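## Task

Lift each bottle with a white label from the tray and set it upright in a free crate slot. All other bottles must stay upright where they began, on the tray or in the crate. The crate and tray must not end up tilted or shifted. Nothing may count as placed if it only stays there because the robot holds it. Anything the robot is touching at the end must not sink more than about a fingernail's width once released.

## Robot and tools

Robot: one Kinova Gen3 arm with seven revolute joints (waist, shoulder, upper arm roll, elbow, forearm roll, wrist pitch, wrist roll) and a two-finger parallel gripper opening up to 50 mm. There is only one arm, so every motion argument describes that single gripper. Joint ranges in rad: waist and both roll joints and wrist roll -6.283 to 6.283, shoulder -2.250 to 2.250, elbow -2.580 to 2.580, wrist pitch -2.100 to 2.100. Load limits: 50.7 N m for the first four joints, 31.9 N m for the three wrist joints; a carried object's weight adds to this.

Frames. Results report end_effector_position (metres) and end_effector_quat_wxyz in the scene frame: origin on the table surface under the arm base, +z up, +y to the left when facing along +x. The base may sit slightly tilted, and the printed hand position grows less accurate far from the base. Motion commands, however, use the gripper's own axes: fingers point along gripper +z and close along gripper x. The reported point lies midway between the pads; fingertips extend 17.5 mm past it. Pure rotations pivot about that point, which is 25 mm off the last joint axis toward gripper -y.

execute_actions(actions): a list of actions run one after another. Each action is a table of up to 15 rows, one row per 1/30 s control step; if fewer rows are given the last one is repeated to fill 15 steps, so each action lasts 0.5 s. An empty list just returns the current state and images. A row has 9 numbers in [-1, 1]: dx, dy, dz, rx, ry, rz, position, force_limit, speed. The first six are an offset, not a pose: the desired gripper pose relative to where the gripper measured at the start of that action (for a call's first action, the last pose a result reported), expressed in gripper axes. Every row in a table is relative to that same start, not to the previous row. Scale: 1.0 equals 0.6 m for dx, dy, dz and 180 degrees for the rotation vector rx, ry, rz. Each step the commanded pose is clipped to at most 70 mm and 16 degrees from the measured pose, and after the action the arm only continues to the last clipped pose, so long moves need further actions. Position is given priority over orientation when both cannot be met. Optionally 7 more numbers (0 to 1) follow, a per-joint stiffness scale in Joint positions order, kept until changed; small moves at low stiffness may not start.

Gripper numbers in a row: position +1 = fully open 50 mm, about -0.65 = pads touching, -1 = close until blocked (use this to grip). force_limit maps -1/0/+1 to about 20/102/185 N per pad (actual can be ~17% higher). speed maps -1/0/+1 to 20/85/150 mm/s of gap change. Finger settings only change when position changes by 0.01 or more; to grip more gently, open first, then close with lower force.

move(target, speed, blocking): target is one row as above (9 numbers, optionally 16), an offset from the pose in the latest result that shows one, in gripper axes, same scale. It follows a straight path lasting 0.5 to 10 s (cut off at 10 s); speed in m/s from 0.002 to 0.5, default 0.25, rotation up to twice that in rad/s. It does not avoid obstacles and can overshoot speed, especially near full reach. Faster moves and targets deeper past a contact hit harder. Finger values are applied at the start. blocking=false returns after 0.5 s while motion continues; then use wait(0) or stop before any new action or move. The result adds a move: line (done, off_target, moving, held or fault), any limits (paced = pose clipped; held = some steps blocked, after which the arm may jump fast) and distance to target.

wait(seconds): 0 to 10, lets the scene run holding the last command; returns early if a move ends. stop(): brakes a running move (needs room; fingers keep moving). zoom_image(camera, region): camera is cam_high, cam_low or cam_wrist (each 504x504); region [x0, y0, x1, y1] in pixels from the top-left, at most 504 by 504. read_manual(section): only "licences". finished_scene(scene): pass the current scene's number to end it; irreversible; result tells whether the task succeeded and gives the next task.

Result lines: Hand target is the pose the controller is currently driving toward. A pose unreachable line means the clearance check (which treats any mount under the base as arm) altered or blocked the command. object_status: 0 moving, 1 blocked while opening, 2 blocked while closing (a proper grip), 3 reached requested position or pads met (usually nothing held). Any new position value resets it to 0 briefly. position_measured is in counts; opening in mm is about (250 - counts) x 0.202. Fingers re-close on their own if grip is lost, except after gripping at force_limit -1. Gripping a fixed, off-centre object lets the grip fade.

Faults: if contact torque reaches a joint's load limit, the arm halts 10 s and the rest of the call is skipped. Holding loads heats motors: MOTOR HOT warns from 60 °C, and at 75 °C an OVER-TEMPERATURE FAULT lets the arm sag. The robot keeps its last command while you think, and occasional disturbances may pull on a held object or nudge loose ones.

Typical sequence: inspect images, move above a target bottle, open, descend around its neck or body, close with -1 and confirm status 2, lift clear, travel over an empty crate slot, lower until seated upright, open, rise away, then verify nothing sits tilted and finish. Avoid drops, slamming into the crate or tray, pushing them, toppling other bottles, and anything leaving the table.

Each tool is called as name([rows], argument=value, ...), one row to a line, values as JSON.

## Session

execute_actions(actions=[])

Scene clock: 0.00 s.
end_effector_position=(+0.2185, -0.3675, +0.2225) position_measured=3 object_status=3 end_effector_quat_wxyz=(+0.150, +0.521, +0.828, -0.144)
Joint positions: [ 0.583 -0.38   0.668  2.371 -0.272  0.42   3.438]
Joint velocities: [ 0.001 -0.001  0.     0.     0.     0.001 -0.   ]
Motor temperatures (°C, as the motors report them): [38 39 34 38 44 45 47]
Hand target: +0.218, -0.367, +0.222; +0.150, +0.521, +0.828, -0.144
Joint stiffness scale: [1. 1. 1. 1. 1. 1. 1.]

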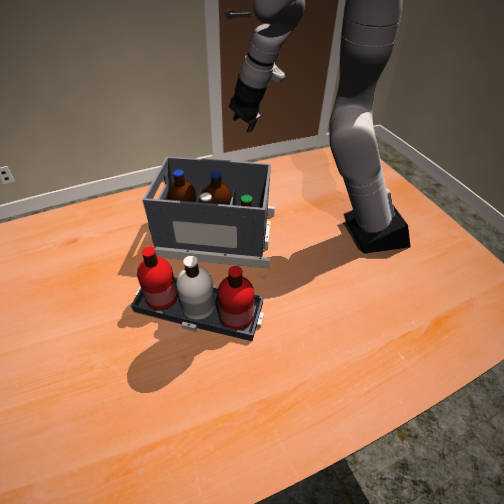

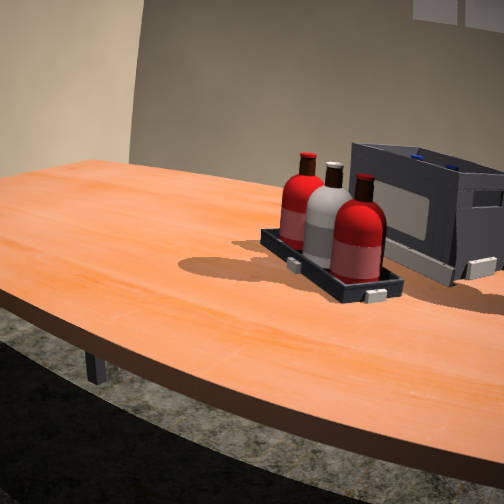

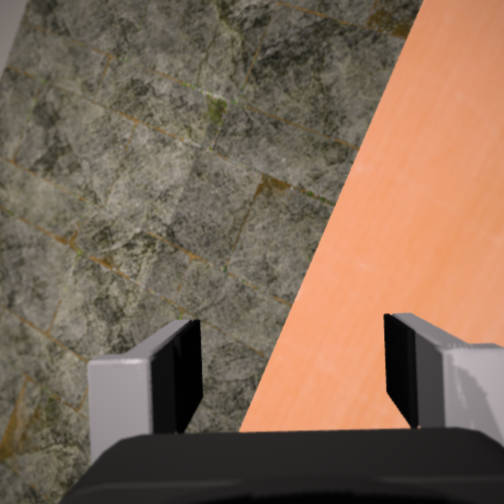

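move(target=[0.295,0.718,-0.45,-0.068,0.118,-0.2,1,-0.4,0])

Scene clock: 3.27 s.
end_effector_position=(+0.5079, +0.0654, +0.3617) position_measured=3 object_status=3 end_effector_quat_wxyz=(+0.000, +0.238, +0.971, +0.002)
Joint positions: [ 1.004 -0.42  -1.019  1.415 -0.238  1.486  2.571]
Joint velocities: [ 0.012 -0.    -0.    -0.    -0.     0.001 -0.001]
Motor temperatures (°C, as the motors report them): [38 39 34 38 44 45 47]
Hand target: +0.507, +0.065, +0.362; -0.002, +0.239, +0.971, +0.001
Off the commanded pose: 0.003 m, 0 deg.
Joint stiffness scale: [1. 1. 1. 1. 1. 1. 1.]
move: done

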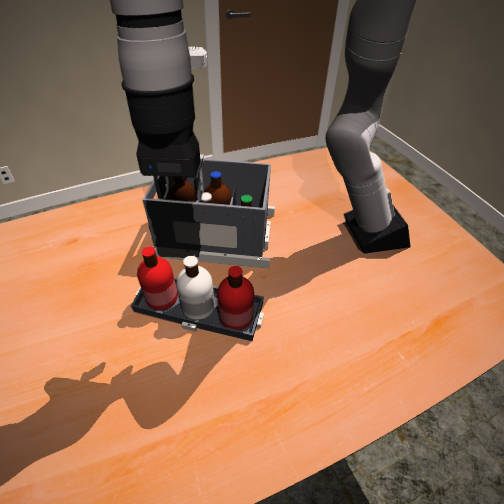

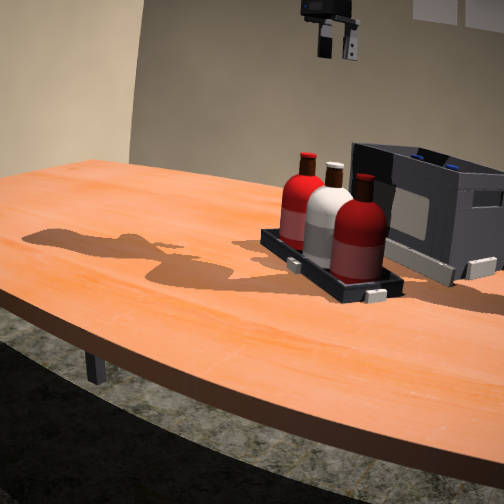

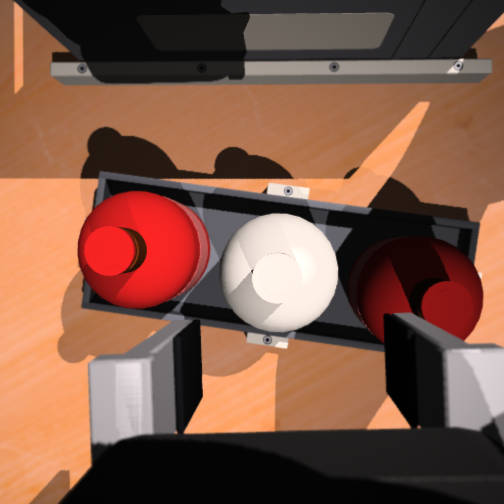

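move(target=[-0.014,-0.026,0.25,0,0,0,1,-0.4,0], speed=0.2)

Scene clock: 4.97 s.
end_effector_position=(+0.5076, +0.0484, +0.2130) position_measured=3 object_status=3 end_effector_quat_wxyz=(-0.001, +0.241, +0.971, +0.002)
Joint positions: [ 1.232 -0.343 -1.318  1.767 -0.207  1.02   2.582]
Joint velocities: [ 0.01   0.    -0.002  0.     0.     0.    -0.   ]
Motor temperatures (°C, as the motors report them): [38 39 34 38 44 45 47]
Hand target: +0.508, +0.048, +0.212; +0.000, +0.239, +0.971, +0.002
Off the commanded pose: 0.002 m, 0 deg.
Joint stiffness scale: [1. 1. 1. 1. 1. 1. 1.]
move: done

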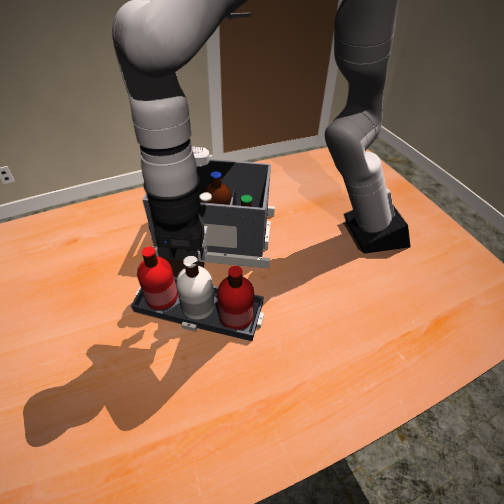

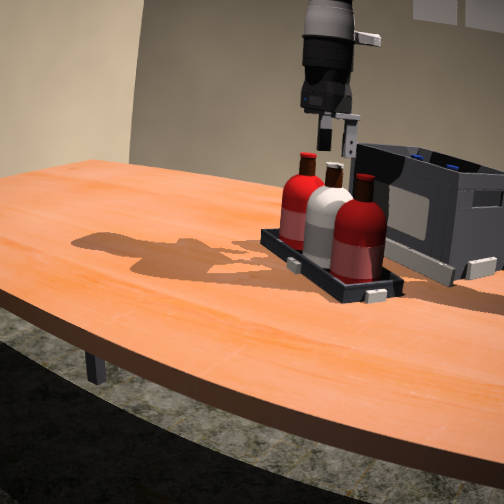

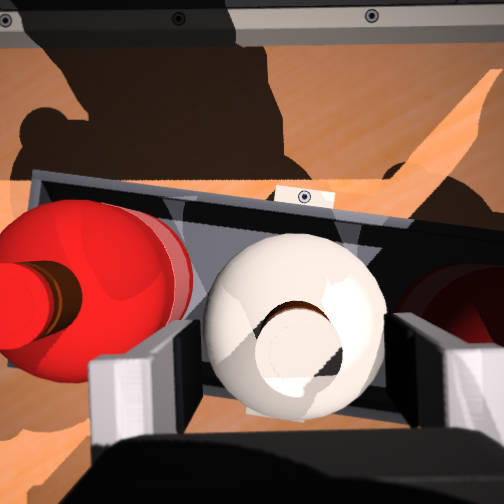

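move(target=[0.002,0,0.08,0,0,0,1,-0.4,0], speed=0.08)

move(target=[0,0,0,0,0,0,-1,-0.3,0])

move(target=[0,0,-0.37,0,0,0,-1,-0.3,0])

move(target=[-0.15,-0.33,0,0,0,0,-1,-0.3,0], speed=0.2)

Scene clock: 6.50 s.
end_effector_position=(+0.5062, +0.0484, +0.1663) position_measured=3 object_status=3 end_effector_quat_wxyz=(-0.001, +0.241, +0.970, -0.000)
Joint positions: [ 1.427 -0.331 -1.529  1.843 -0.207  0.877  2.582]
Joint velocities: [ 0.008  0.    -0.001  0.    -0.    -0.001 -0.   ]
Motor temperatures (°C, as the motors report them): [38 39 34 38 44 45 47]
Hand target: +0.507, +0.049, +0.165; -0.001, +0.241, +0.971, +0.002
Off the commanded pose: 0.002 m, 0 deg.
Joint stiffness scale: [1. 1. 1. 1. 1. 1. 1.]
move: done

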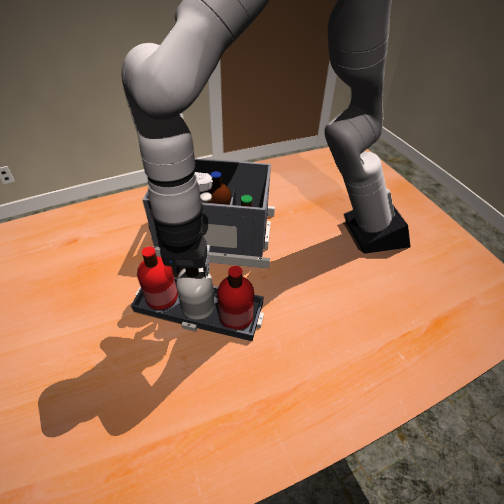

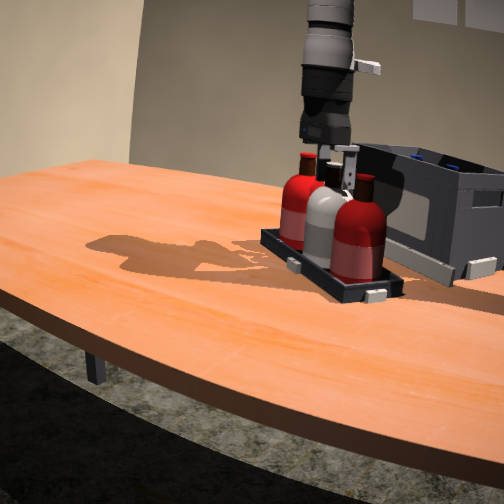

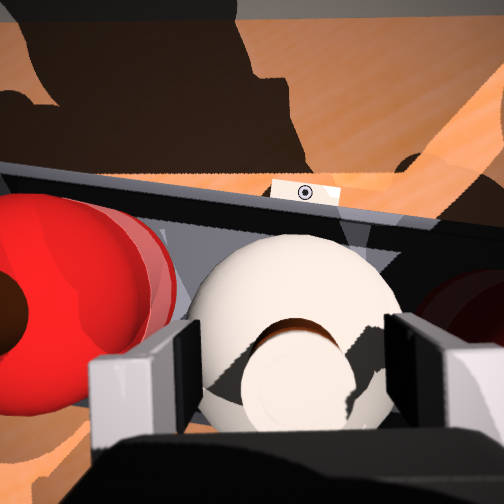

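Scene clock: 7.03 s.
end_effector_position=(+0.5062, +0.0484, +0.1663) position_measured=128 object_status=2 end_effector_quat_wxyz=(-0.001, +0.241, +0.970, -0.000)
Joint positions: [ 1.427 -0.331 -1.529  1.843 -0.207  0.877  2.582]
Joint velocities: [-0.  0.  0.  0. -0. -0. -0.]
Motor temperatures (°C, as the motors report them): [38 39 34 38 44 45 47]
Hand target: +0.506, +0.048, +0.166; -0.001, +0.241, +0.970, -0.000
Off the commanded pose: 0.000 m, 0 deg.
Joint stiffness scale: [1. 1. 1. 1. 1. 1. 1.]
move: done

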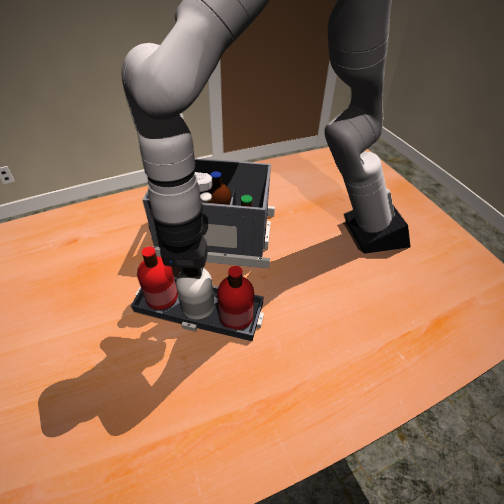

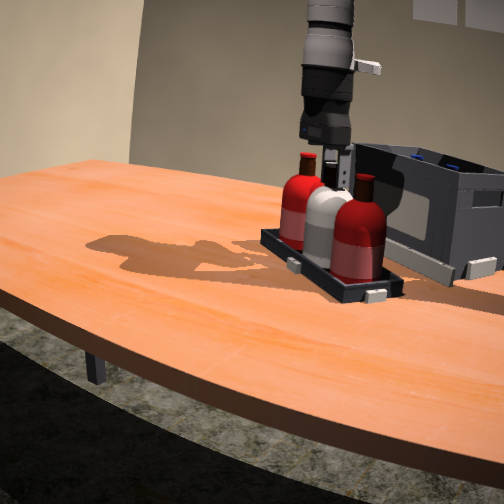

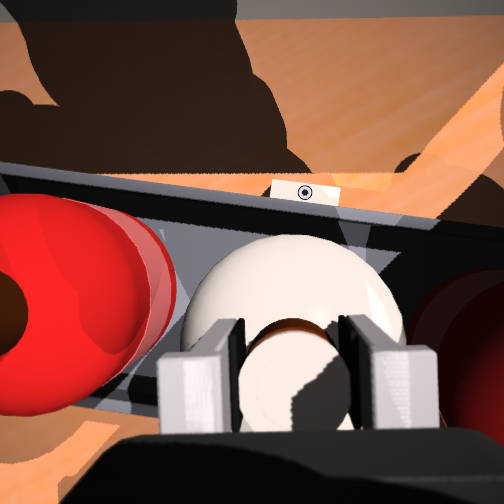

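Scene clock: 8.47 s.
end_effector_position=(+0.5078, +0.0480, +0.3870) position_measured=128 object_status=2 end_effector_quat_wxyz=(+0.001, +0.241, +0.971, -0.001)
Joint positions: [ 0.986 -0.415 -0.95   1.352 -0.235  1.564  2.602]
Joint velocities: [-0.007  0.    -0.    -0.002  0.     0.    -0.   ]
Motor temperatures (°C, as the motors report them): [38 39 34 38 44 45 47]
Hand target: +0.507, +0.049, +0.388; -0.001, +0.240, +0.971, +0.000
Off the commanded pose: 0.002 m, 0 deg.
Joint stiffness scale: [1. 1. 1. 1. 1. 1. 1.]
move: done

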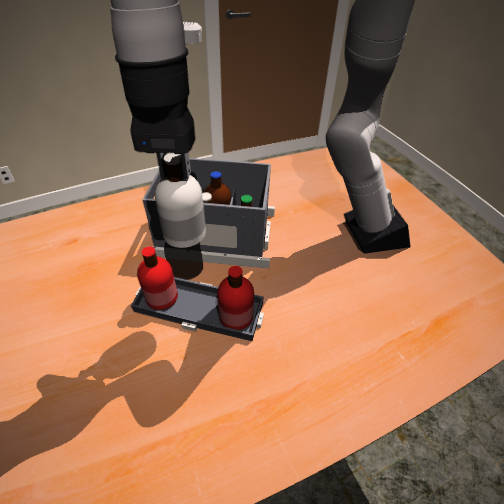

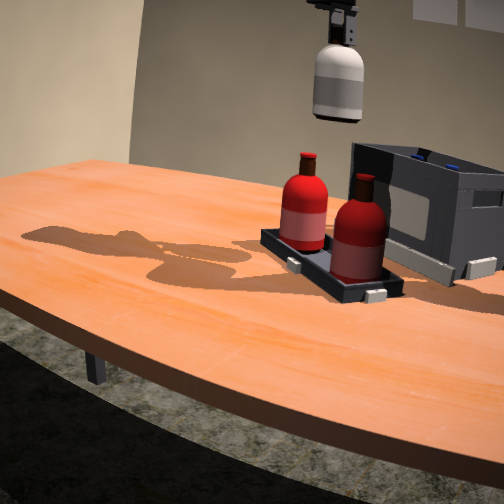

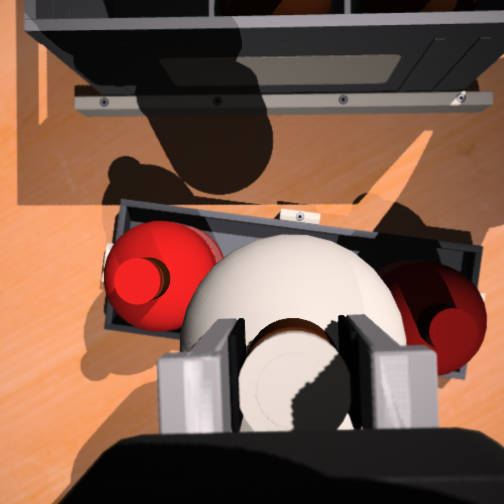

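Scene clock: 10.03 s.
end_effector_position=(+0.4942, -0.1684, +0.3881) position_measured=128 object_status=2 end_effector_quat_wxyz=(+0.000, +0.245, +0.970, -0.003)
Joint positions: [ 0.901 -0.273 -0.363  1.386 -0.229  1.558  3.127]
Joint velocities: [-0.002  0.005  0.    -0.001  0.     0.    -0.   ]
Motor temperatures (°C, as the motors report them): [38 39 34 38 44 45 47]
Hand target: +0.496, -0.169, +0.388; +0.001, +0.241, +0.971, -0.001
Off the commanded pose: 0.001 m, 1 deg.
Joint stiffness scale: [1. 1. 1. 1. 1. 1. 1.]
move: done

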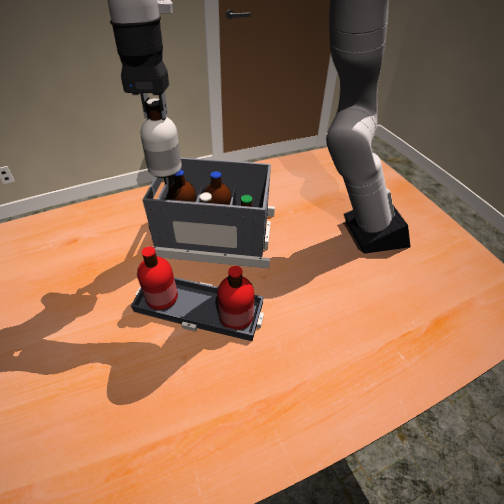

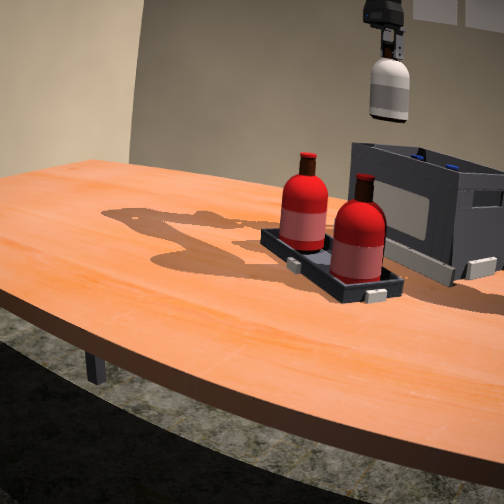

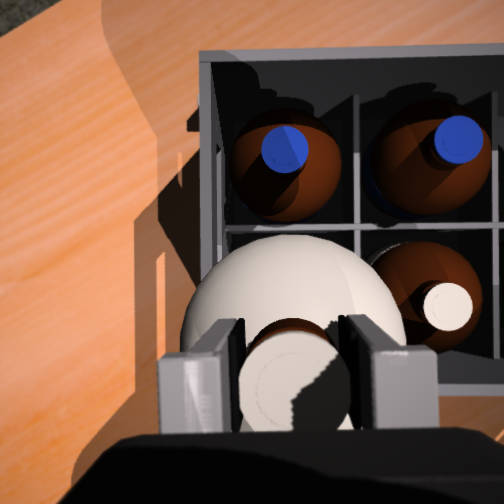

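move(target=[-0.004,0,0.34,-0.002,0,0,-1,-0.3,0], speed=0.1)

move(target=[0,0,0.035,0,0,0,-1,-0.3,0], speed=0.03)

Scene clock: 12.97 s.
end_effector_position=(+0.4957, -0.1713, +0.1861) position_measured=128 object_status=2 end_effector_quat_wxyz=(+0.001, +0.245, +0.970, +0.001)
Joint positions: [ 0.901 -0.098 -0.569  1.843 -0.128  0.918  3.028]
Joint velocities: [ 0.     0.006 -0.001 -0.     0.    -0.001 -0.001]
Motor temperatures (°C, as the motors report them): [38 39 34 38 44 45 47]
Hand target: +0.496, -0.172, +0.184; +0.001, +0.246, +0.969, -0.001
Off the commanded pose: 0.002 m, 0 deg.
Joint stiffness scale: [1. 1. 1. 1. 1. 1. 1.]
move: done

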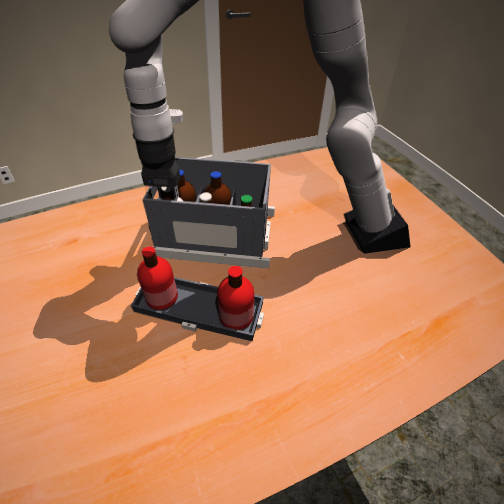

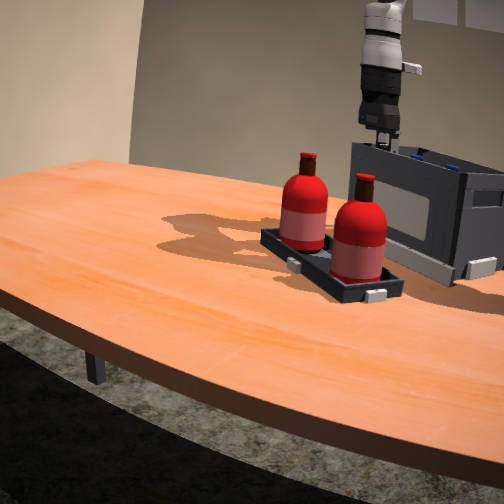

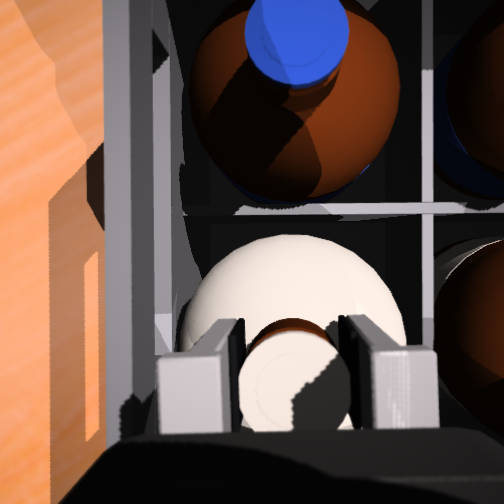

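Scene clock: 13.90 s.
end_effector_position=(+0.4964, -0.1720, +0.1689) position_measured=128 object_status=2 end_effector_quat_wxyz=(+0.002, +0.244, +0.970, +0.000)
Joint positions: [ 0.901 -0.067 -0.591  1.869 -0.102  0.861  3.003]
Joint velocities: [ 0.     0.001 -0.002 -0.     0.003 -0.001 -0.003]
Motor temperatures (°C, as the motors report them): [38 39 34 38 44 45 47]
Hand target: +0.496, -0.171, +0.165; +0.001, +0.245, +0.970, +0.001
Off the commanded pose: 0.004 m, 0 deg.
Joint stiffness scale: [1. 1. 1. 1. 1. 1. 1.]
move: off_target

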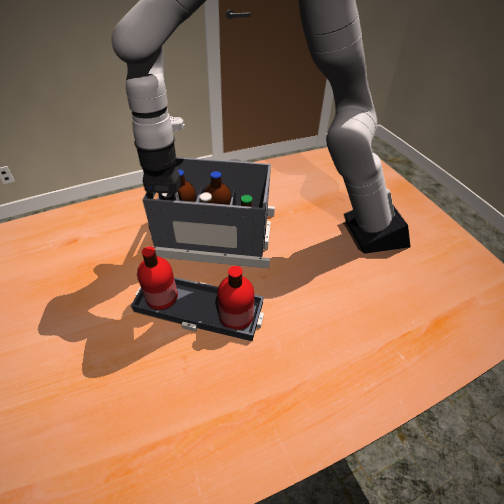

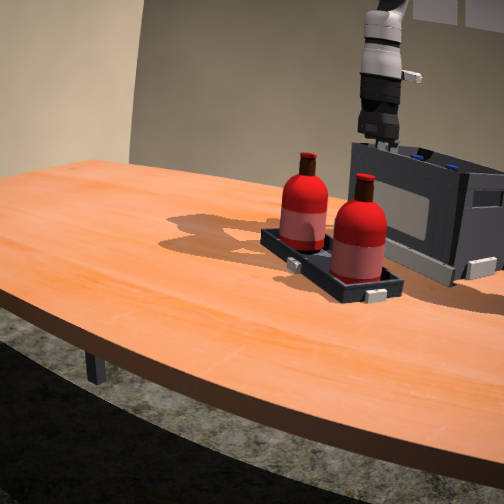

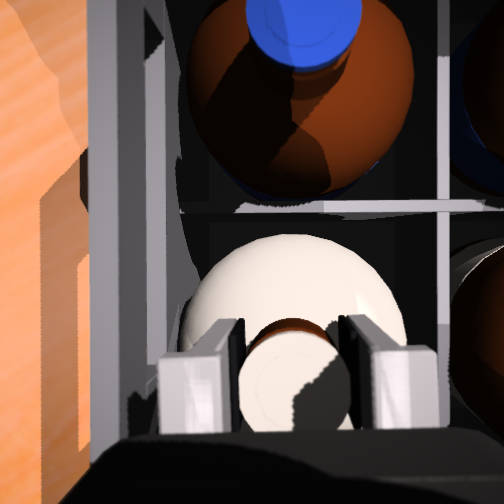

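move(target=[0,0,0,0,0,0,0.65,-0.4,0])

move(target=[0,0,-0.1,0,0,0,0.65,-0.4,0])

finished_scene(scene=2)

Scene clock: 14.83 s.
end_effector_position=(+0.4964, -0.1720, +0.1689) position_measured=56 object_status=3 end_effector_quat_wxyz=(+0.002, +0.244, +0.970, +0.000)
Joint positions: [ 0.901 -0.067 -0.591  1.869 -0.102  0.861  3.002]
Joint velocities: [-0.    -0.     0.     0.     0.     0.     0.001]
Motor temperatures (°C, as the motors report them): [38 39 34 38 44 45 47]
Hand target: +0.496, -0.172, +0.169; +0.002, +0.244, +0.970, +0.000
Off the commanded pose: 0.000 m, 0 deg.
Joint stiffness scale: [1. 1. 1. 1. 1. 1. 1.]
move: done

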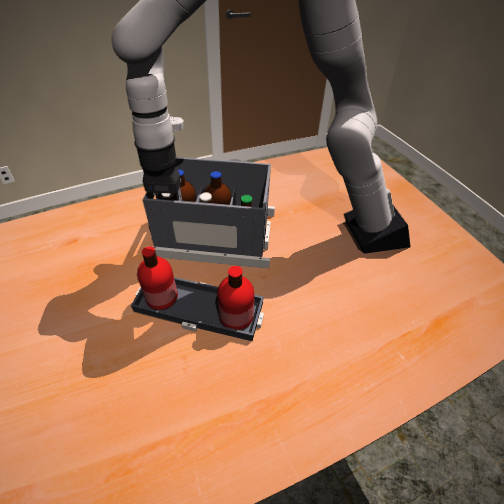

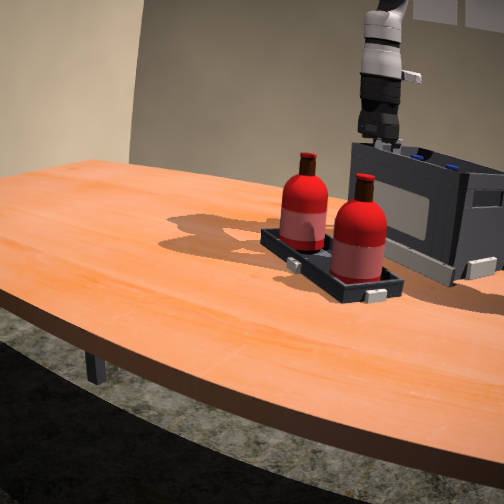

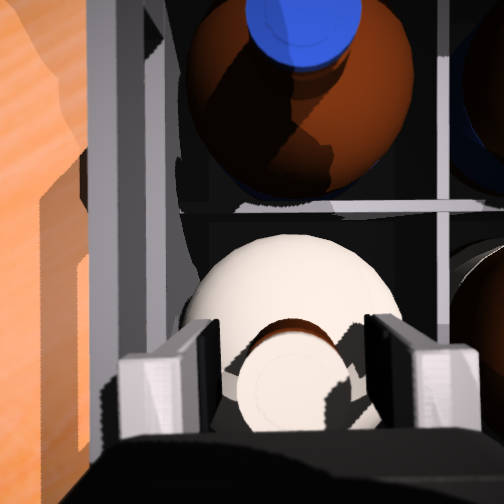

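Scene clock: 15.70 s.
end_effector_position=(+0.4959, -0.1729, +0.2270) position_measured=56 object_status=3 end_effector_quat_wxyz=(+0.002, +0.246, +0.969, -0.002)
Joint positions: [ 0.91  -0.161 -0.522  1.773 -0.172  1.046  3.074]
Joint velocities: [-0.001 -0.005  0.002 -0.001 -0.     0.     0.001]
Motor temperatures (°C, as the motors report them): [38 39 34 38 44 45 47]
Hand target: +0.496, -0.172, +0.229; +0.003, +0.244, +0.970, +0.000
Off the commanded pose: 0.002 m, 0 deg.
Joint stiffness scale: [1. 1. 1. 1. 1. 1. 1.]
move: done

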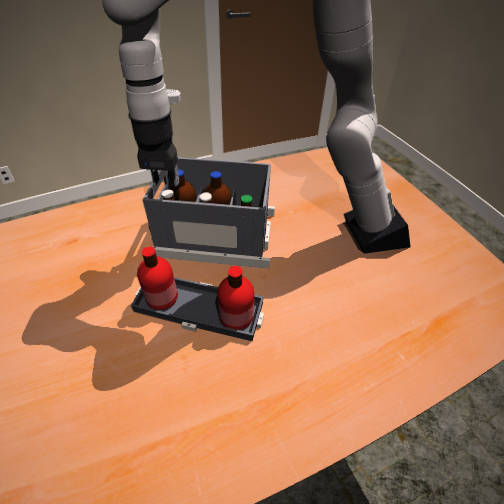

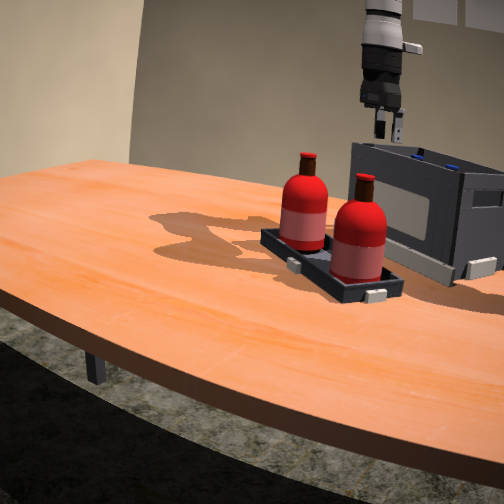

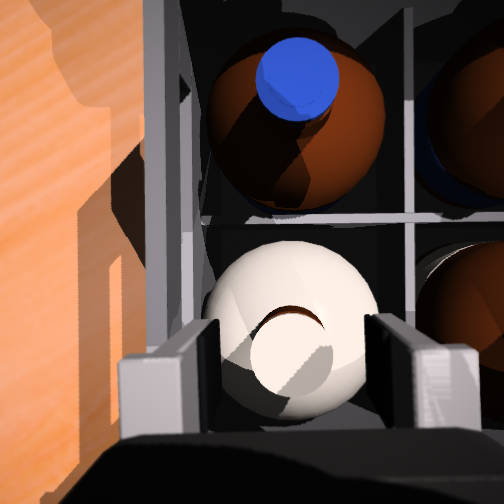

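The scene is finished: the task was done.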